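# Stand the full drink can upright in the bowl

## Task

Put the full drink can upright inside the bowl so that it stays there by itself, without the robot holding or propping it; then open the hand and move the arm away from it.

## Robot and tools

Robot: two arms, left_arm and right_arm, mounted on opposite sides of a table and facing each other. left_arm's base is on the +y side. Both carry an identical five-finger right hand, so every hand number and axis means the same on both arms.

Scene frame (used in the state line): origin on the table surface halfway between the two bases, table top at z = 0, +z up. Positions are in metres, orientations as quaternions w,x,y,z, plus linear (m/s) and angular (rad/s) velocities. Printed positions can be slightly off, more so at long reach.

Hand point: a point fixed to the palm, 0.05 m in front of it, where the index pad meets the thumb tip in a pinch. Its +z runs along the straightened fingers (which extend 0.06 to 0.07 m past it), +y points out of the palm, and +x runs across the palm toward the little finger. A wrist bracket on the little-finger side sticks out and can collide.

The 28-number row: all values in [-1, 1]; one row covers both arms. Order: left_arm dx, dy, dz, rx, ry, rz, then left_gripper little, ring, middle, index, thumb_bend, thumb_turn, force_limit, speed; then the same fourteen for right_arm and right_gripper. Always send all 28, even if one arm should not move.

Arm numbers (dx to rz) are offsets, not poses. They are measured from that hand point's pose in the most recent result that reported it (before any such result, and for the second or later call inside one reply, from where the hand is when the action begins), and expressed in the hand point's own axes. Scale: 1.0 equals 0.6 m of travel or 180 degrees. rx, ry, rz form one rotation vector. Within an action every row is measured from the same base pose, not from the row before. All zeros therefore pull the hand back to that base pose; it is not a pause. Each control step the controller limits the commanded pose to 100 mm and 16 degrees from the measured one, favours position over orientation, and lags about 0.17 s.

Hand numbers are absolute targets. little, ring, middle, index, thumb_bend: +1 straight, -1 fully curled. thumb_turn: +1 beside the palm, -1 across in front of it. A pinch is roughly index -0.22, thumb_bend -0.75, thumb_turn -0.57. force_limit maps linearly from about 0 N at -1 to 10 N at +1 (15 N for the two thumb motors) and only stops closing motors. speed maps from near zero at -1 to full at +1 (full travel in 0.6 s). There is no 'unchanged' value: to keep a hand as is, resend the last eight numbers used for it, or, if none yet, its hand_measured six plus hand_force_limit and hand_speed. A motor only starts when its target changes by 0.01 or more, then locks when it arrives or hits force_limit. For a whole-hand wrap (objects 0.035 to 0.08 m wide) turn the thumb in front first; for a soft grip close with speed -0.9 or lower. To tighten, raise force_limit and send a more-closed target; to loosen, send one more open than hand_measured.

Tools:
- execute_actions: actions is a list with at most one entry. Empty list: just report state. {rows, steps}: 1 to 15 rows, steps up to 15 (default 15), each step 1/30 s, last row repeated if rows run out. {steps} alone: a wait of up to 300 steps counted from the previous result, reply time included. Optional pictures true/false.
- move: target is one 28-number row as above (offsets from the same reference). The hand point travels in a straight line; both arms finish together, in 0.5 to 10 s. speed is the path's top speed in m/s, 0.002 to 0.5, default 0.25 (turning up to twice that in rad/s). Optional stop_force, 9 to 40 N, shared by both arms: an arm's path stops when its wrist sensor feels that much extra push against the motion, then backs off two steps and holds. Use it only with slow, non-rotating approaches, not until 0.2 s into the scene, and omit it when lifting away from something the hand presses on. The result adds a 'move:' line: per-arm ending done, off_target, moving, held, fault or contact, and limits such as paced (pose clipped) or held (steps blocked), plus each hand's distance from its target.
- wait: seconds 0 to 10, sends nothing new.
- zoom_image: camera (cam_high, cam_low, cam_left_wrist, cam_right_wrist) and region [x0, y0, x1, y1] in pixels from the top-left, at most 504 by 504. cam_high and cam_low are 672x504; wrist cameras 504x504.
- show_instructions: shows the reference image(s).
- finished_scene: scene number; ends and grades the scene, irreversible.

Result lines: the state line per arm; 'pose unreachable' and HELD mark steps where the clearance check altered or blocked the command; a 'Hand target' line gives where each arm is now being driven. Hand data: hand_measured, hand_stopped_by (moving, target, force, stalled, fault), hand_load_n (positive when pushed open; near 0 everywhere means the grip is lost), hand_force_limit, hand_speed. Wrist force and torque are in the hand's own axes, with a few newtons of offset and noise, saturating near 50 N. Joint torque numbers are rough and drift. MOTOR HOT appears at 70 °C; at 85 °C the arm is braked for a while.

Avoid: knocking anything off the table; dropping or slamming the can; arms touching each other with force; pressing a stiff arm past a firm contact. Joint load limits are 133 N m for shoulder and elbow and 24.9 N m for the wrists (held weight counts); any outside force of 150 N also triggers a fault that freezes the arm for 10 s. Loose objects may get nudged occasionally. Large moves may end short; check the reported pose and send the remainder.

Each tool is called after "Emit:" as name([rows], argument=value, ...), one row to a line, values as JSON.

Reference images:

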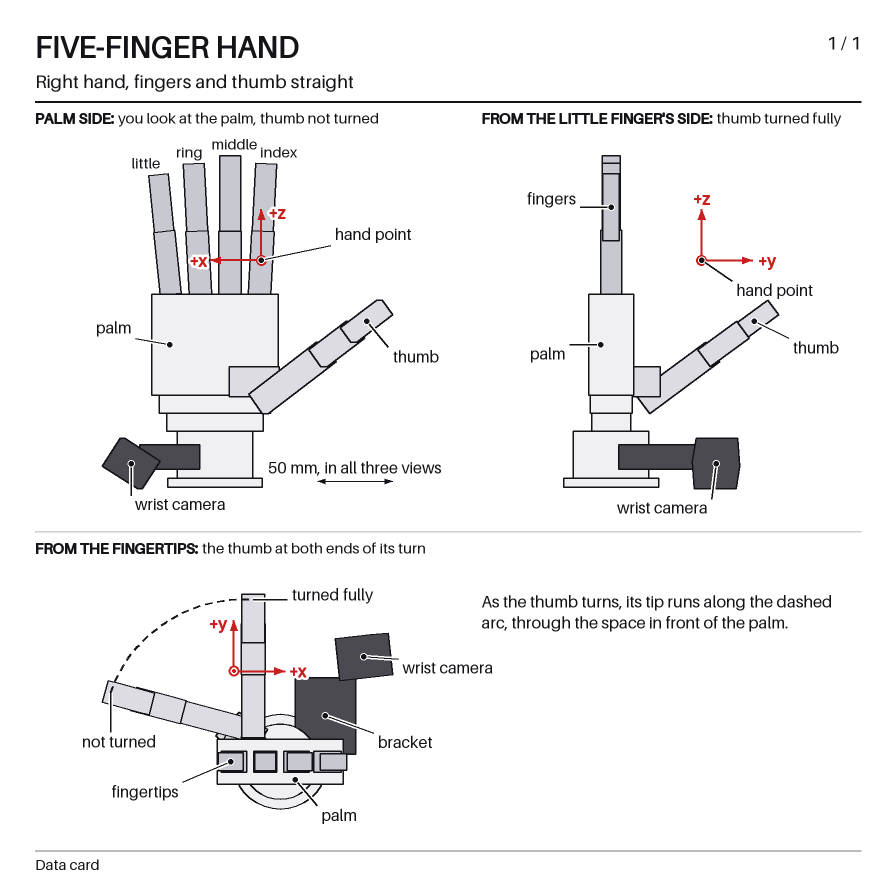

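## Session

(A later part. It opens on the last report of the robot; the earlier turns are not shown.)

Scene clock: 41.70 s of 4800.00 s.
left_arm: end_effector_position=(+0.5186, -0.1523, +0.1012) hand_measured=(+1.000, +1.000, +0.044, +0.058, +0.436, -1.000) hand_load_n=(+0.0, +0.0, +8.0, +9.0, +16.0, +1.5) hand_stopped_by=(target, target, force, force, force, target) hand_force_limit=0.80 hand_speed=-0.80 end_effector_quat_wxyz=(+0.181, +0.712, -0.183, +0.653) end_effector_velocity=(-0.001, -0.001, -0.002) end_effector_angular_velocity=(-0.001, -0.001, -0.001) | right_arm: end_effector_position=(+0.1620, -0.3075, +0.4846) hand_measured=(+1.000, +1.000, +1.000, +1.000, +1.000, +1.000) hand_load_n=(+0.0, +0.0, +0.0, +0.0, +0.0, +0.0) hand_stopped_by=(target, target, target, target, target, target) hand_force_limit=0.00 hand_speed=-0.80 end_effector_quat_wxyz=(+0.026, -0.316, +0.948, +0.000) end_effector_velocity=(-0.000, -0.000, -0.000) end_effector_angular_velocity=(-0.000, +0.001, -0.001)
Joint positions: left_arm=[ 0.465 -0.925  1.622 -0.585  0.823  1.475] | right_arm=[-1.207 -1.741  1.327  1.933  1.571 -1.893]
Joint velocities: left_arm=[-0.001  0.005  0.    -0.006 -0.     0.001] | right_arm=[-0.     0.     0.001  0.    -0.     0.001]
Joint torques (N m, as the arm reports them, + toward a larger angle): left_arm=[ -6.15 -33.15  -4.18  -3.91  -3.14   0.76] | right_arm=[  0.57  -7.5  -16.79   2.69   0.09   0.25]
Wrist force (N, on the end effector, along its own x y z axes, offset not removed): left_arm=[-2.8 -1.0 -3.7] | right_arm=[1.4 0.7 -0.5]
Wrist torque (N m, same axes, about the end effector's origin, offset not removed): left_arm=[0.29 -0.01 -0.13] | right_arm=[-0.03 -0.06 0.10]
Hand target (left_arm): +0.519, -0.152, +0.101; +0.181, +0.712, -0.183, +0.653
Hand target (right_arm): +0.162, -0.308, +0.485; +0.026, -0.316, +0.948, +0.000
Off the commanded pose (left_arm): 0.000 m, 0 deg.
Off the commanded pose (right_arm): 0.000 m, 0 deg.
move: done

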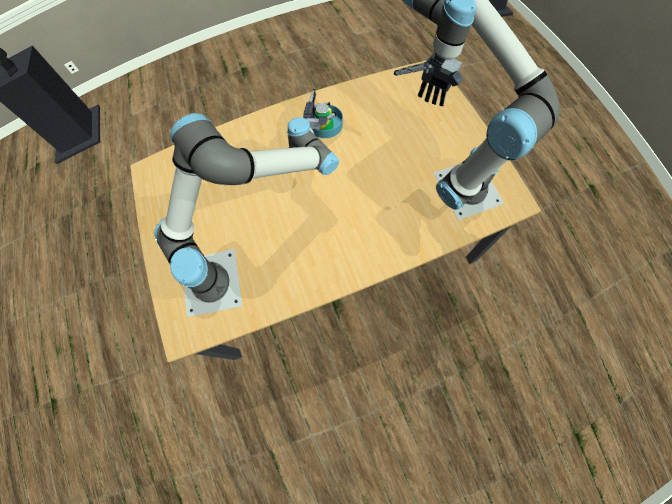

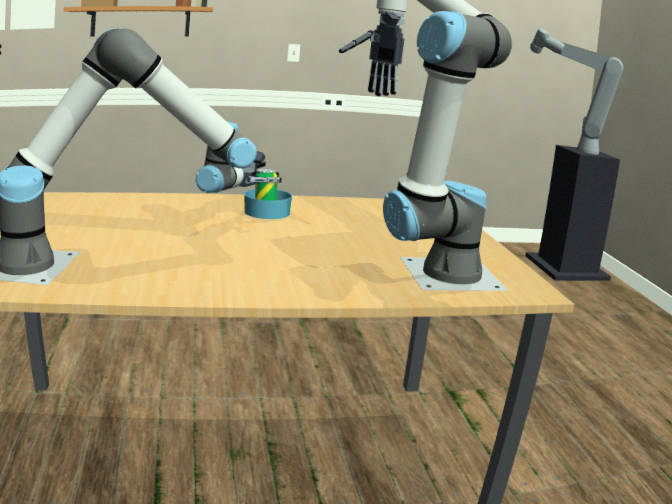

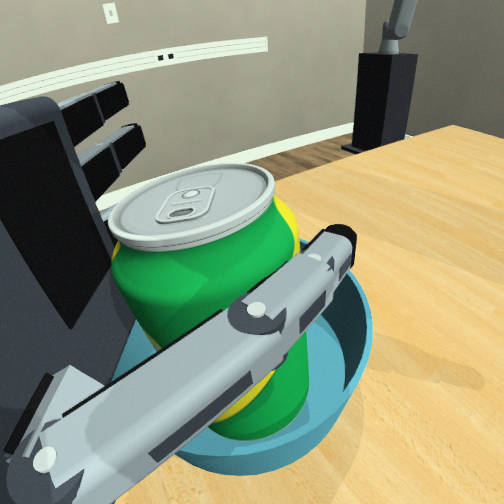

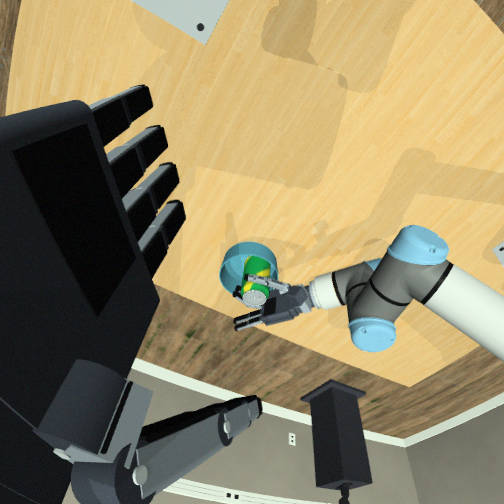

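Emit:
move(target=[-0.03,0,0.0025,0,0,0,1,1,-0.9,-1,-1,-1,0.8,-0.8, 0,0,0,0,0,0,1,1,1,1,1,1,0,-0.8], speed=0.008, stop_force=9)

Emit:
move(target=[0,0,0,0,0,0,1,1,1,1,1,-1,0.8,-0.3, 0,0,0,0,0,0,1,1,1,1,1,1,0,-0.8])

Emit:
move(target=[0.02,-0.02,-0.04,0,0,0,1,1,1,1,1,-1,0.8,-0.3, 0,0,0,0,0,0,1,1,1,1,1,1,0,-0.8], speed=0.05)

Emit:
move(target=[0.25,-0.15,-0.15,0,0,0,1,1,1,1,1,-1,0.8,-0.3, 0,0,0,0,0,0,1,1,1,1,1,1,0,-0.8])

Scene clock: 45.67 s of 4800.00 s.
left_arm: end_effector_position=(+0.5185, -0.1525, +0.0888) hand_measured=(+1.000, +1.000, +0.044, +0.058, +0.436, -1.000) hand_load_n=(+0.0, +0.0, +8.0, +8.0, +16.5, -2.0) hand_stopped_by=(target, target, force, force, force, target) hand_force_limit=0.80 hand_speed=-0.80 end_effector_quat_wxyz=(+0.181, +0.712, -0.183, +0.653) end_effector_velocity=(-0.001, +0.001, -0.000) end_effector_angular_velocity=(+0.006, +0.002, -0.001) | right_arm: end_effector_position=(+0.1620, -0.3075, +0.4846) hand_measured=(+1.000, +1.000, +1.000, +1.000, +1.000, +1.000) hand_load_n=(+0.0, +0.0, +0.0, +0.0, +0.0, +0.0) hand_stopped_by=(target, target, target, target, target, target) hand_force_limit=0.00 hand_speed=-0.80 end_effector_quat_wxyz=(+0.026, -0.316, +0.948, +0.000) end_effector_velocity=(+0.000, +0.000, +0.000) end_effector_angular_velocity=(+0.000, -0.000, -0.000)
Joint positions: left_arm=[ 0.465 -0.906  1.628 -0.61   0.823  1.475] | right_arm=[-1.207 -1.741  1.327  1.933  1.571 -1.893]
Joint velocities: left_arm=[-0.001 -0.002 -0.001  0.008  0.     0.   ] | right_arm=[ 0.     0.001 -0.001 -0.    -0.     0.   ]
Joint torques (N m, as the arm reports them, + toward a larger angle): left_arm=[ -2.9  -40.95  -8.86   3.13  -3.1   -0.72] | right_arm=[  0.    -8.39 -17.87   2.54   0.39  -0.09]
Wrist force (N, on the end effector, along its own x y z axes, offset not removed): left_arm=[6.2 3.2 2.8] | right_arm=[1.4 -1.6 0.3]
Wrist torque (N m, same axes, about the end effector's origin, offset not removed): left_arm=[0.12 0.07 -0.06] | right_arm=[-0.25 -0.26 0.01]
Hand target (left_arm): +0.518, -0.153, +0.089; +0.181, +0.712, -0.183, +0.653
Hand target (right_arm): +0.162, -0.308, +0.485; +0.026, -0.316, +0.948, +0.000
Off the commanded pose (left_arm): 0.006 m, 0 deg.
Off the commanded pose (right_arm): 0.000 m, 0 deg.
move: contact (left_arm)

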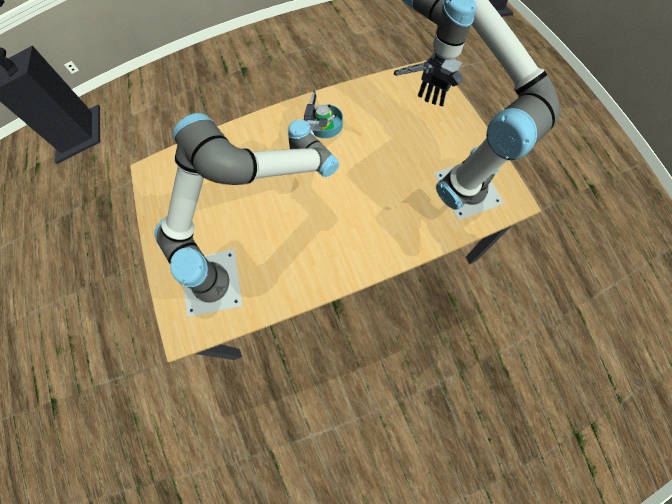

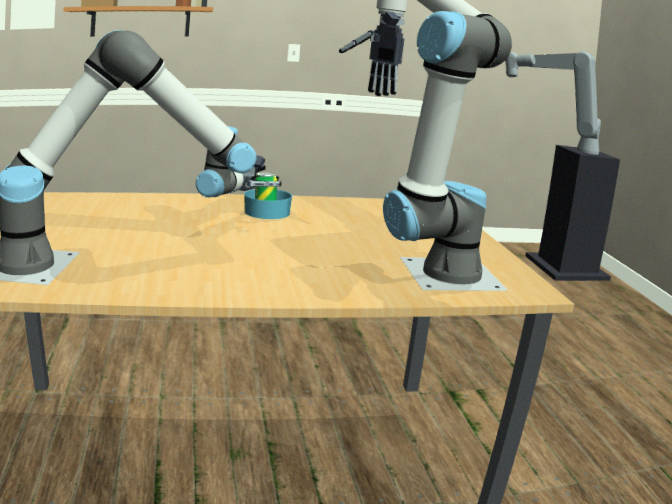

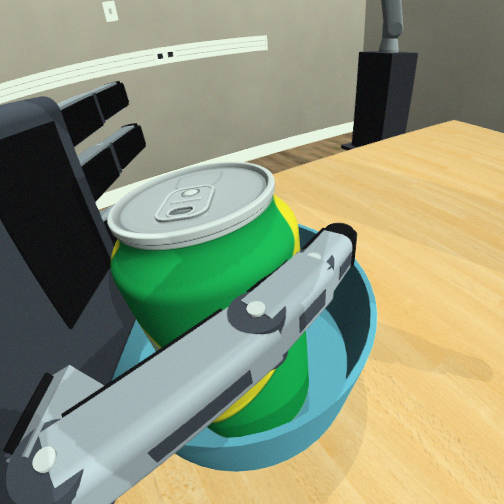

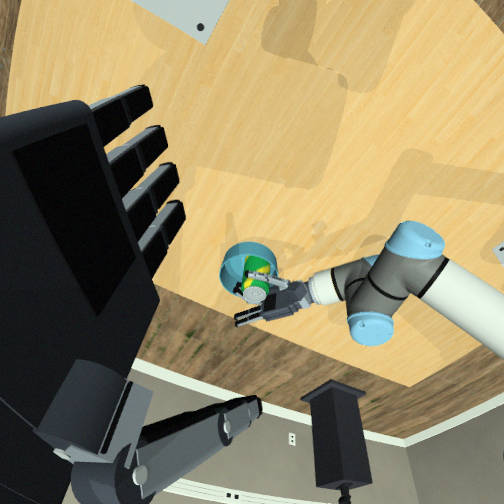

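Scene clock: 46.77 s of 4800.00 s.
left_arm: end_effector_position=(+0.5185, -0.1525, +0.0888) hand_measured=(+1.000, +1.000, +1.000, +1.000, +1.000, -1.000) hand_load_n=(+0.0, +0.0, +0.0, +0.0, +0.0, +0.5) hand_stopped_by=(target, target, target, target, target, target) hand_force_limit=0.80 hand_speed=-0.30 end_effector_quat_wxyz=(+0.181, +0.712, -0.183, +0.653) end_effector_velocity=(+0.000, +0.000, +0.000) end_effector_angular_velocity=(-0.000, +0.000, +0.000) | right_arm: end_effector_position=(+0.1620, -0.3075, +0.4846) hand_measured=(+1.000, +1.000, +1.000, +1.000, +1.000, +1.000) hand_load_n=(+0.0, +0.0, +0.0, +0.0, +0.0, +0.0) hand_stopped_by=(target, target, target, target, target, target) hand_force_limit=0.00 hand_speed=-0.80 end_effector_quat_wxyz=(+0.026, -0.316, +0.948, +0.000) end_effector_velocity=(-0.001, -0.000, +0.000) end_effector_angular_velocity=(+0.000, -0.000, +0.001)
Joint positions: left_arm=[ 0.465 -0.906  1.628 -0.61   0.823  1.475] | right_arm=[-1.207 -1.741  1.327  1.933  1.571 -1.893]
Joint velocities: left_arm=[ 0.    -0.001 -0.     0.001 -0.    -0.   ] | right_arm=[-0.    -0.001 -0.     0.001 -0.    -0.001]
Joint torques (N m, as the arm reports them, + toward a larger angle): left_arm=[ -3.78 -31.82  -9.28  -3.68  -3.38  -0.67] | right_arm=[  0.06  -6.99 -16.59   2.42   0.32   0.21]
Wrist force (N, on the end effector, along its own x y z axes, offset not removed): left_arm=[-2.3 5.6 0.5] | right_arm=[0.2 -3.7 0.7]
Wrist torque (N m, same axes, about the end effector's origin, offset not removed): left_arm=[0.77 0.17 0.08] | right_arm=[-0.73 -0.14 -0.08]
Hand target (left_arm): +0.518, -0.153, +0.089; +0.181, +0.712, -0.183, +0.653
Hand target (right_arm): +0.162, -0.308, +0.485; +0.026, -0.316, +0.948, +0.000
Off the commanded pose (left_arm): 0.000 m, 0 deg.
Off the commanded pose (right_arm): 0.000 m, 0 deg.
move: done

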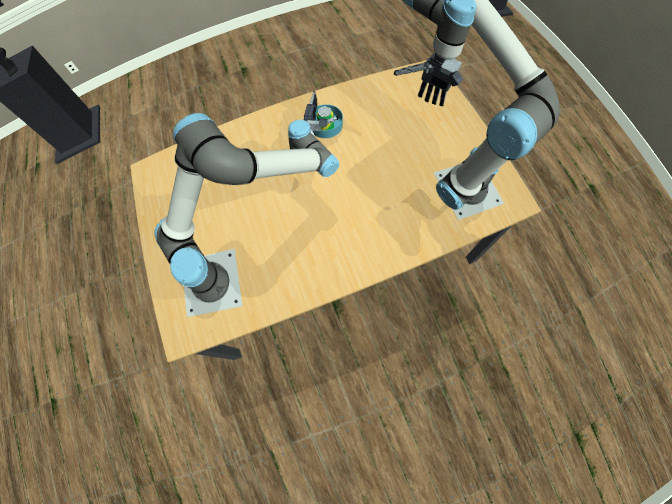

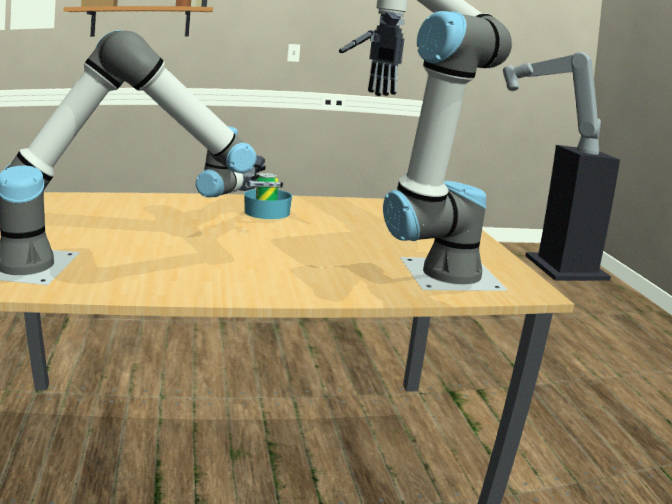

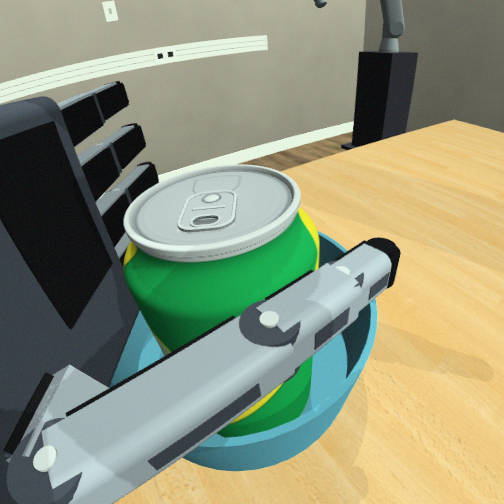

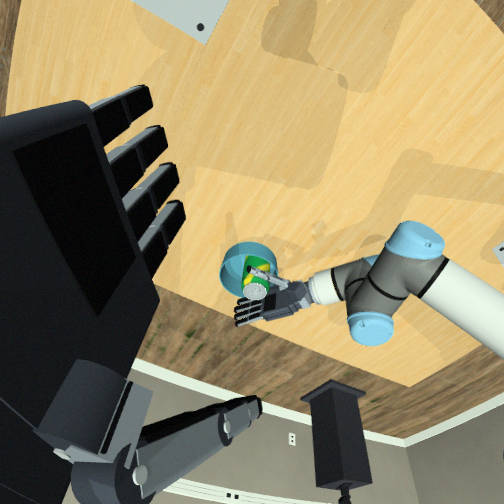

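Scene clock: 47.77 s of 4800.00 s.
left_arm: end_effector_position=(+0.5048, -0.1307, +0.1023) hand_measured=(+1.000, +1.000, +1.000, +1.000, +1.000, -1.000) hand_load_n=(+0.0, +0.0, +0.0, +0.0, +0.0, +0.0) hand_stopped_by=(target, target, target, target, target, target) hand_force_limit=0.80 hand_speed=-0.30 end_effector_quat_wxyz=(+0.181, +0.712, -0.183, +0.653) end_effector_velocity=(-0.001, +0.002, +0.001) end_effector_angular_velocity=(-0.000, +0.000, -0.000) | right_arm: end_effector_position=(+0.1620, -0.3075, +0.4846) hand_measured=(+1.000, +1.000, +1.000, +1.000, +1.000, +1.000) hand_load_n=(+0.0, +0.0, +0.0, +0.0, +0.0, +0.0) hand_stopped_by=(target, target, target, target, target, target) hand_force_limit=0.00 hand_speed=-0.80 end_effector_quat_wxyz=(+0.026, -0.316, +0.948, +0.000) end_effector_velocity=(-0.000, -0.000, +0.000) end_effector_angular_velocity=(+0.001, -0.002, +0.000)
Joint positions: left_arm=[ 0.452 -0.974  1.708 -0.621  0.81   1.473] | right_arm=[-1.207 -1.741  1.327  1.933  1.571 -1.893]
Joint velocities: left_arm=[-0.002 -0.005  0.007 -0.001 -0.001 -0.   ] | right_arm=[-0.    -0.001 -0.    -0.001 -0.    -0.   ]
Joint torques (N m, as the arm reports them, + toward a larger angle): left_arm=[ -6.11 -43.03  -2.7   -3.36  -3.18  -1.89] | right_arm=[  0.14  -7.92 -16.56   2.62   0.23   0.08]
Wrist force (N, on the end effector, along its own x y z axes, offset not removed): left_arm=[-2.4 4.5 0.2] | right_arm=[1.5 -0.1 -0.2]
Wrist torque (N m, same axes, about the end effector's origin, offset not removed): left_arm=[0.71 0.33 0.01] | right_arm=[-0.09 -0.36 0.00]
Hand target (left_arm): +0.505, -0.130, +0.102; +0.181, +0.712, -0.183, +0.653
Hand target (right_arm): +0.162, -0.308, +0.485; +0.026, -0.316, +0.948, +0.000
Off the commanded pose (left_arm): 0.000 m, 0 deg.
Off the commanded pose (right_arm): 0.000 m, 0 deg.
move: done

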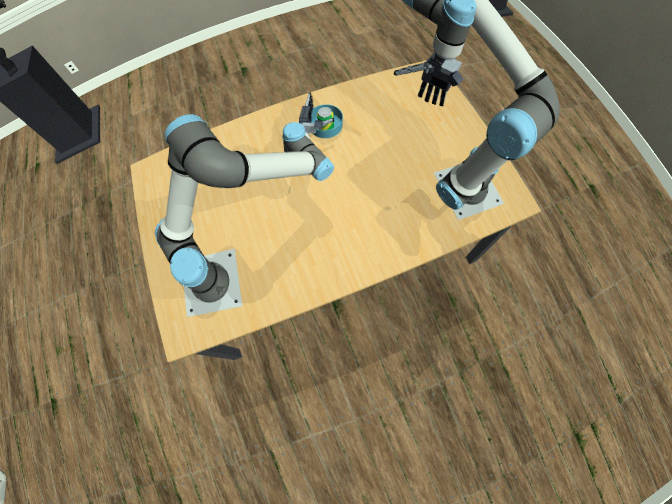

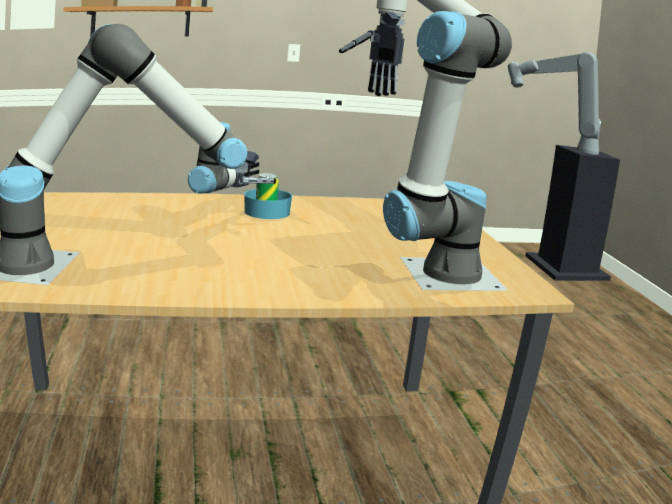

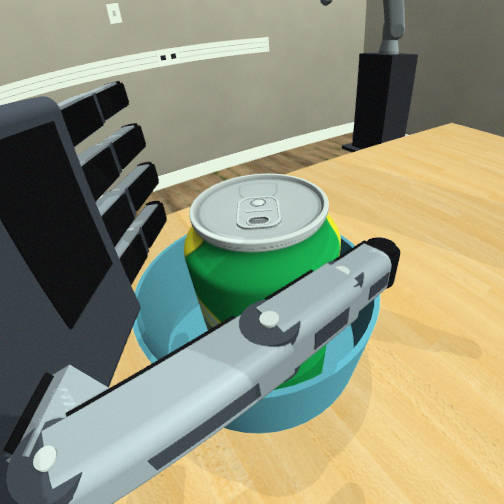

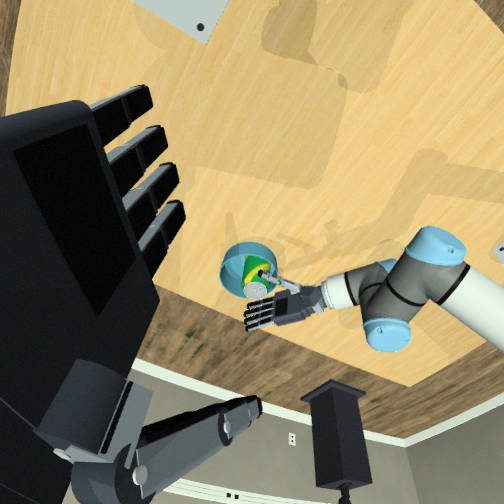

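Scene clock: 49.20 s of 4800.00 s.
left_arm: end_effector_position=(+0.4842, -0.0116, +0.2573) hand_measured=(+1.000, +1.000, +1.000, +1.000, +1.000, -1.000) hand_load_n=(+0.0, +0.0, +0.0, +0.0, +0.0, +0.0) hand_stopped_by=(target, target, target, target, target, target) hand_force_limit=0.80 hand_speed=-0.30 end_effector_quat_wxyz=(+0.181, +0.712, -0.183, +0.653) end_effector_velocity=(-0.002, +0.000, +0.002) end_effector_angular_velocity=(-0.001, +0.000, -0.003) | right_arm: end_effector_position=(+0.1620, -0.3075, +0.4846) hand_measured=(+1.000, +1.000, +1.000, +1.000, +1.000, +1.000) hand_load_n=(+0.0, +0.0, +0.0, +0.0, +0.0, +0.0) hand_stopped_by=(target, target, target, target, target, target) hand_force_limit=0.00 hand_speed=-0.80 end_effector_quat_wxyz=(+0.026, -0.316, +0.948, +0.000) end_effector_velocity=(-0.000, -0.000, -0.000) end_effector_angular_velocity=(-0.000, +0.001, -0.000)
Joint positions: left_arm=[ 0.487 -1.419  1.885 -0.356  0.844  1.478] | right_arm=[-1.207 -1.741  1.327  1.933  1.571 -1.893]
Joint velocities: left_arm=[-0.003 -0.006  0.002  0.004 -0.    -0.   ] | right_arm=[-0.    -0.     0.001  0.     0.     0.   ]
Joint torques (N m, as the arm reports them, + toward a larger angle): left_arm=[ -5.25 -29.79  -5.     1.24  -0.39  -1.84] | right_arm=[ -0.44  -7.9  -15.82   2.49   0.29   0.17]
Wrist force (N, on the end effector, along its own x y z axes, offset not removed): left_arm=[0.4 2.0 -1.1] | right_arm=[1.5 -0.9 -0.2]
Wrist torque (N m, same axes, about the end effector's origin, offset not removed): left_arm=[0.34 -0.09 0.24] | right_arm=[-0.17 -0.28 0.11]
Hand target (left_arm): +0.484, -0.011, +0.258; +0.181, +0.712, -0.183, +0.653
Hand target (right_arm): +0.162, -0.308, +0.485; +0.026, -0.316, +0.948, +0.000
Off the commanded pose (left_arm): 0.000 m, 0 deg.
Off the commanded pose (right_arm): 0.000 m, 0 deg.
move: done

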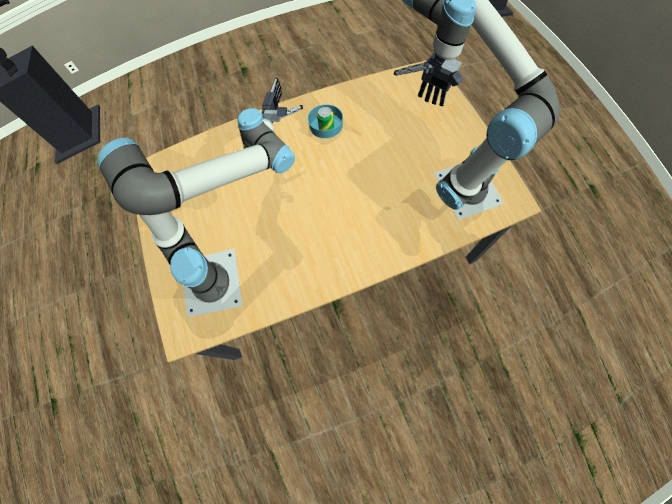

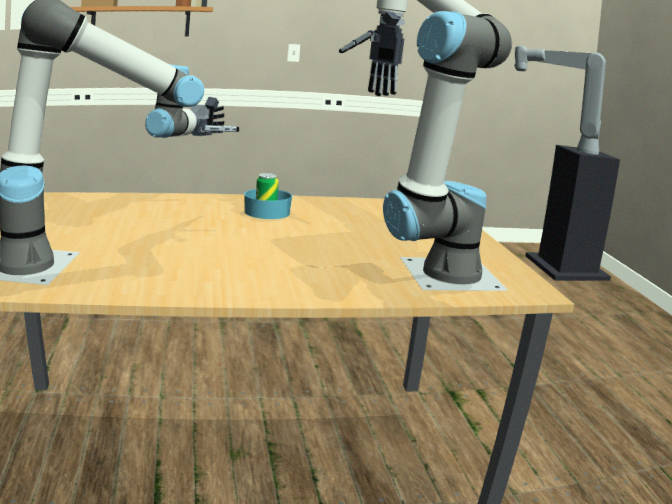

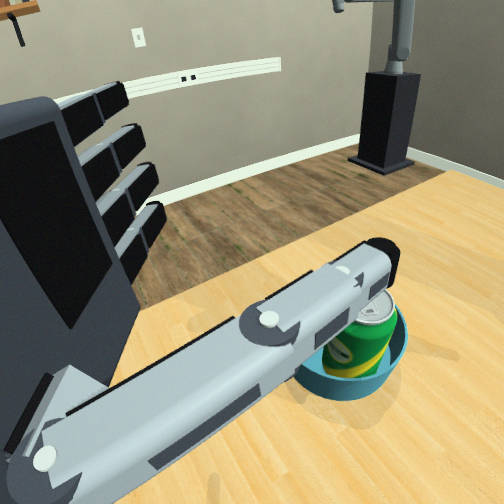

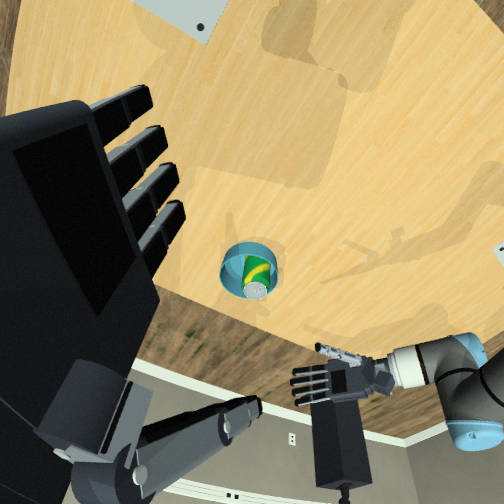

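Emit:
finished_scene(scene=1)

The scene is finished: the task was done.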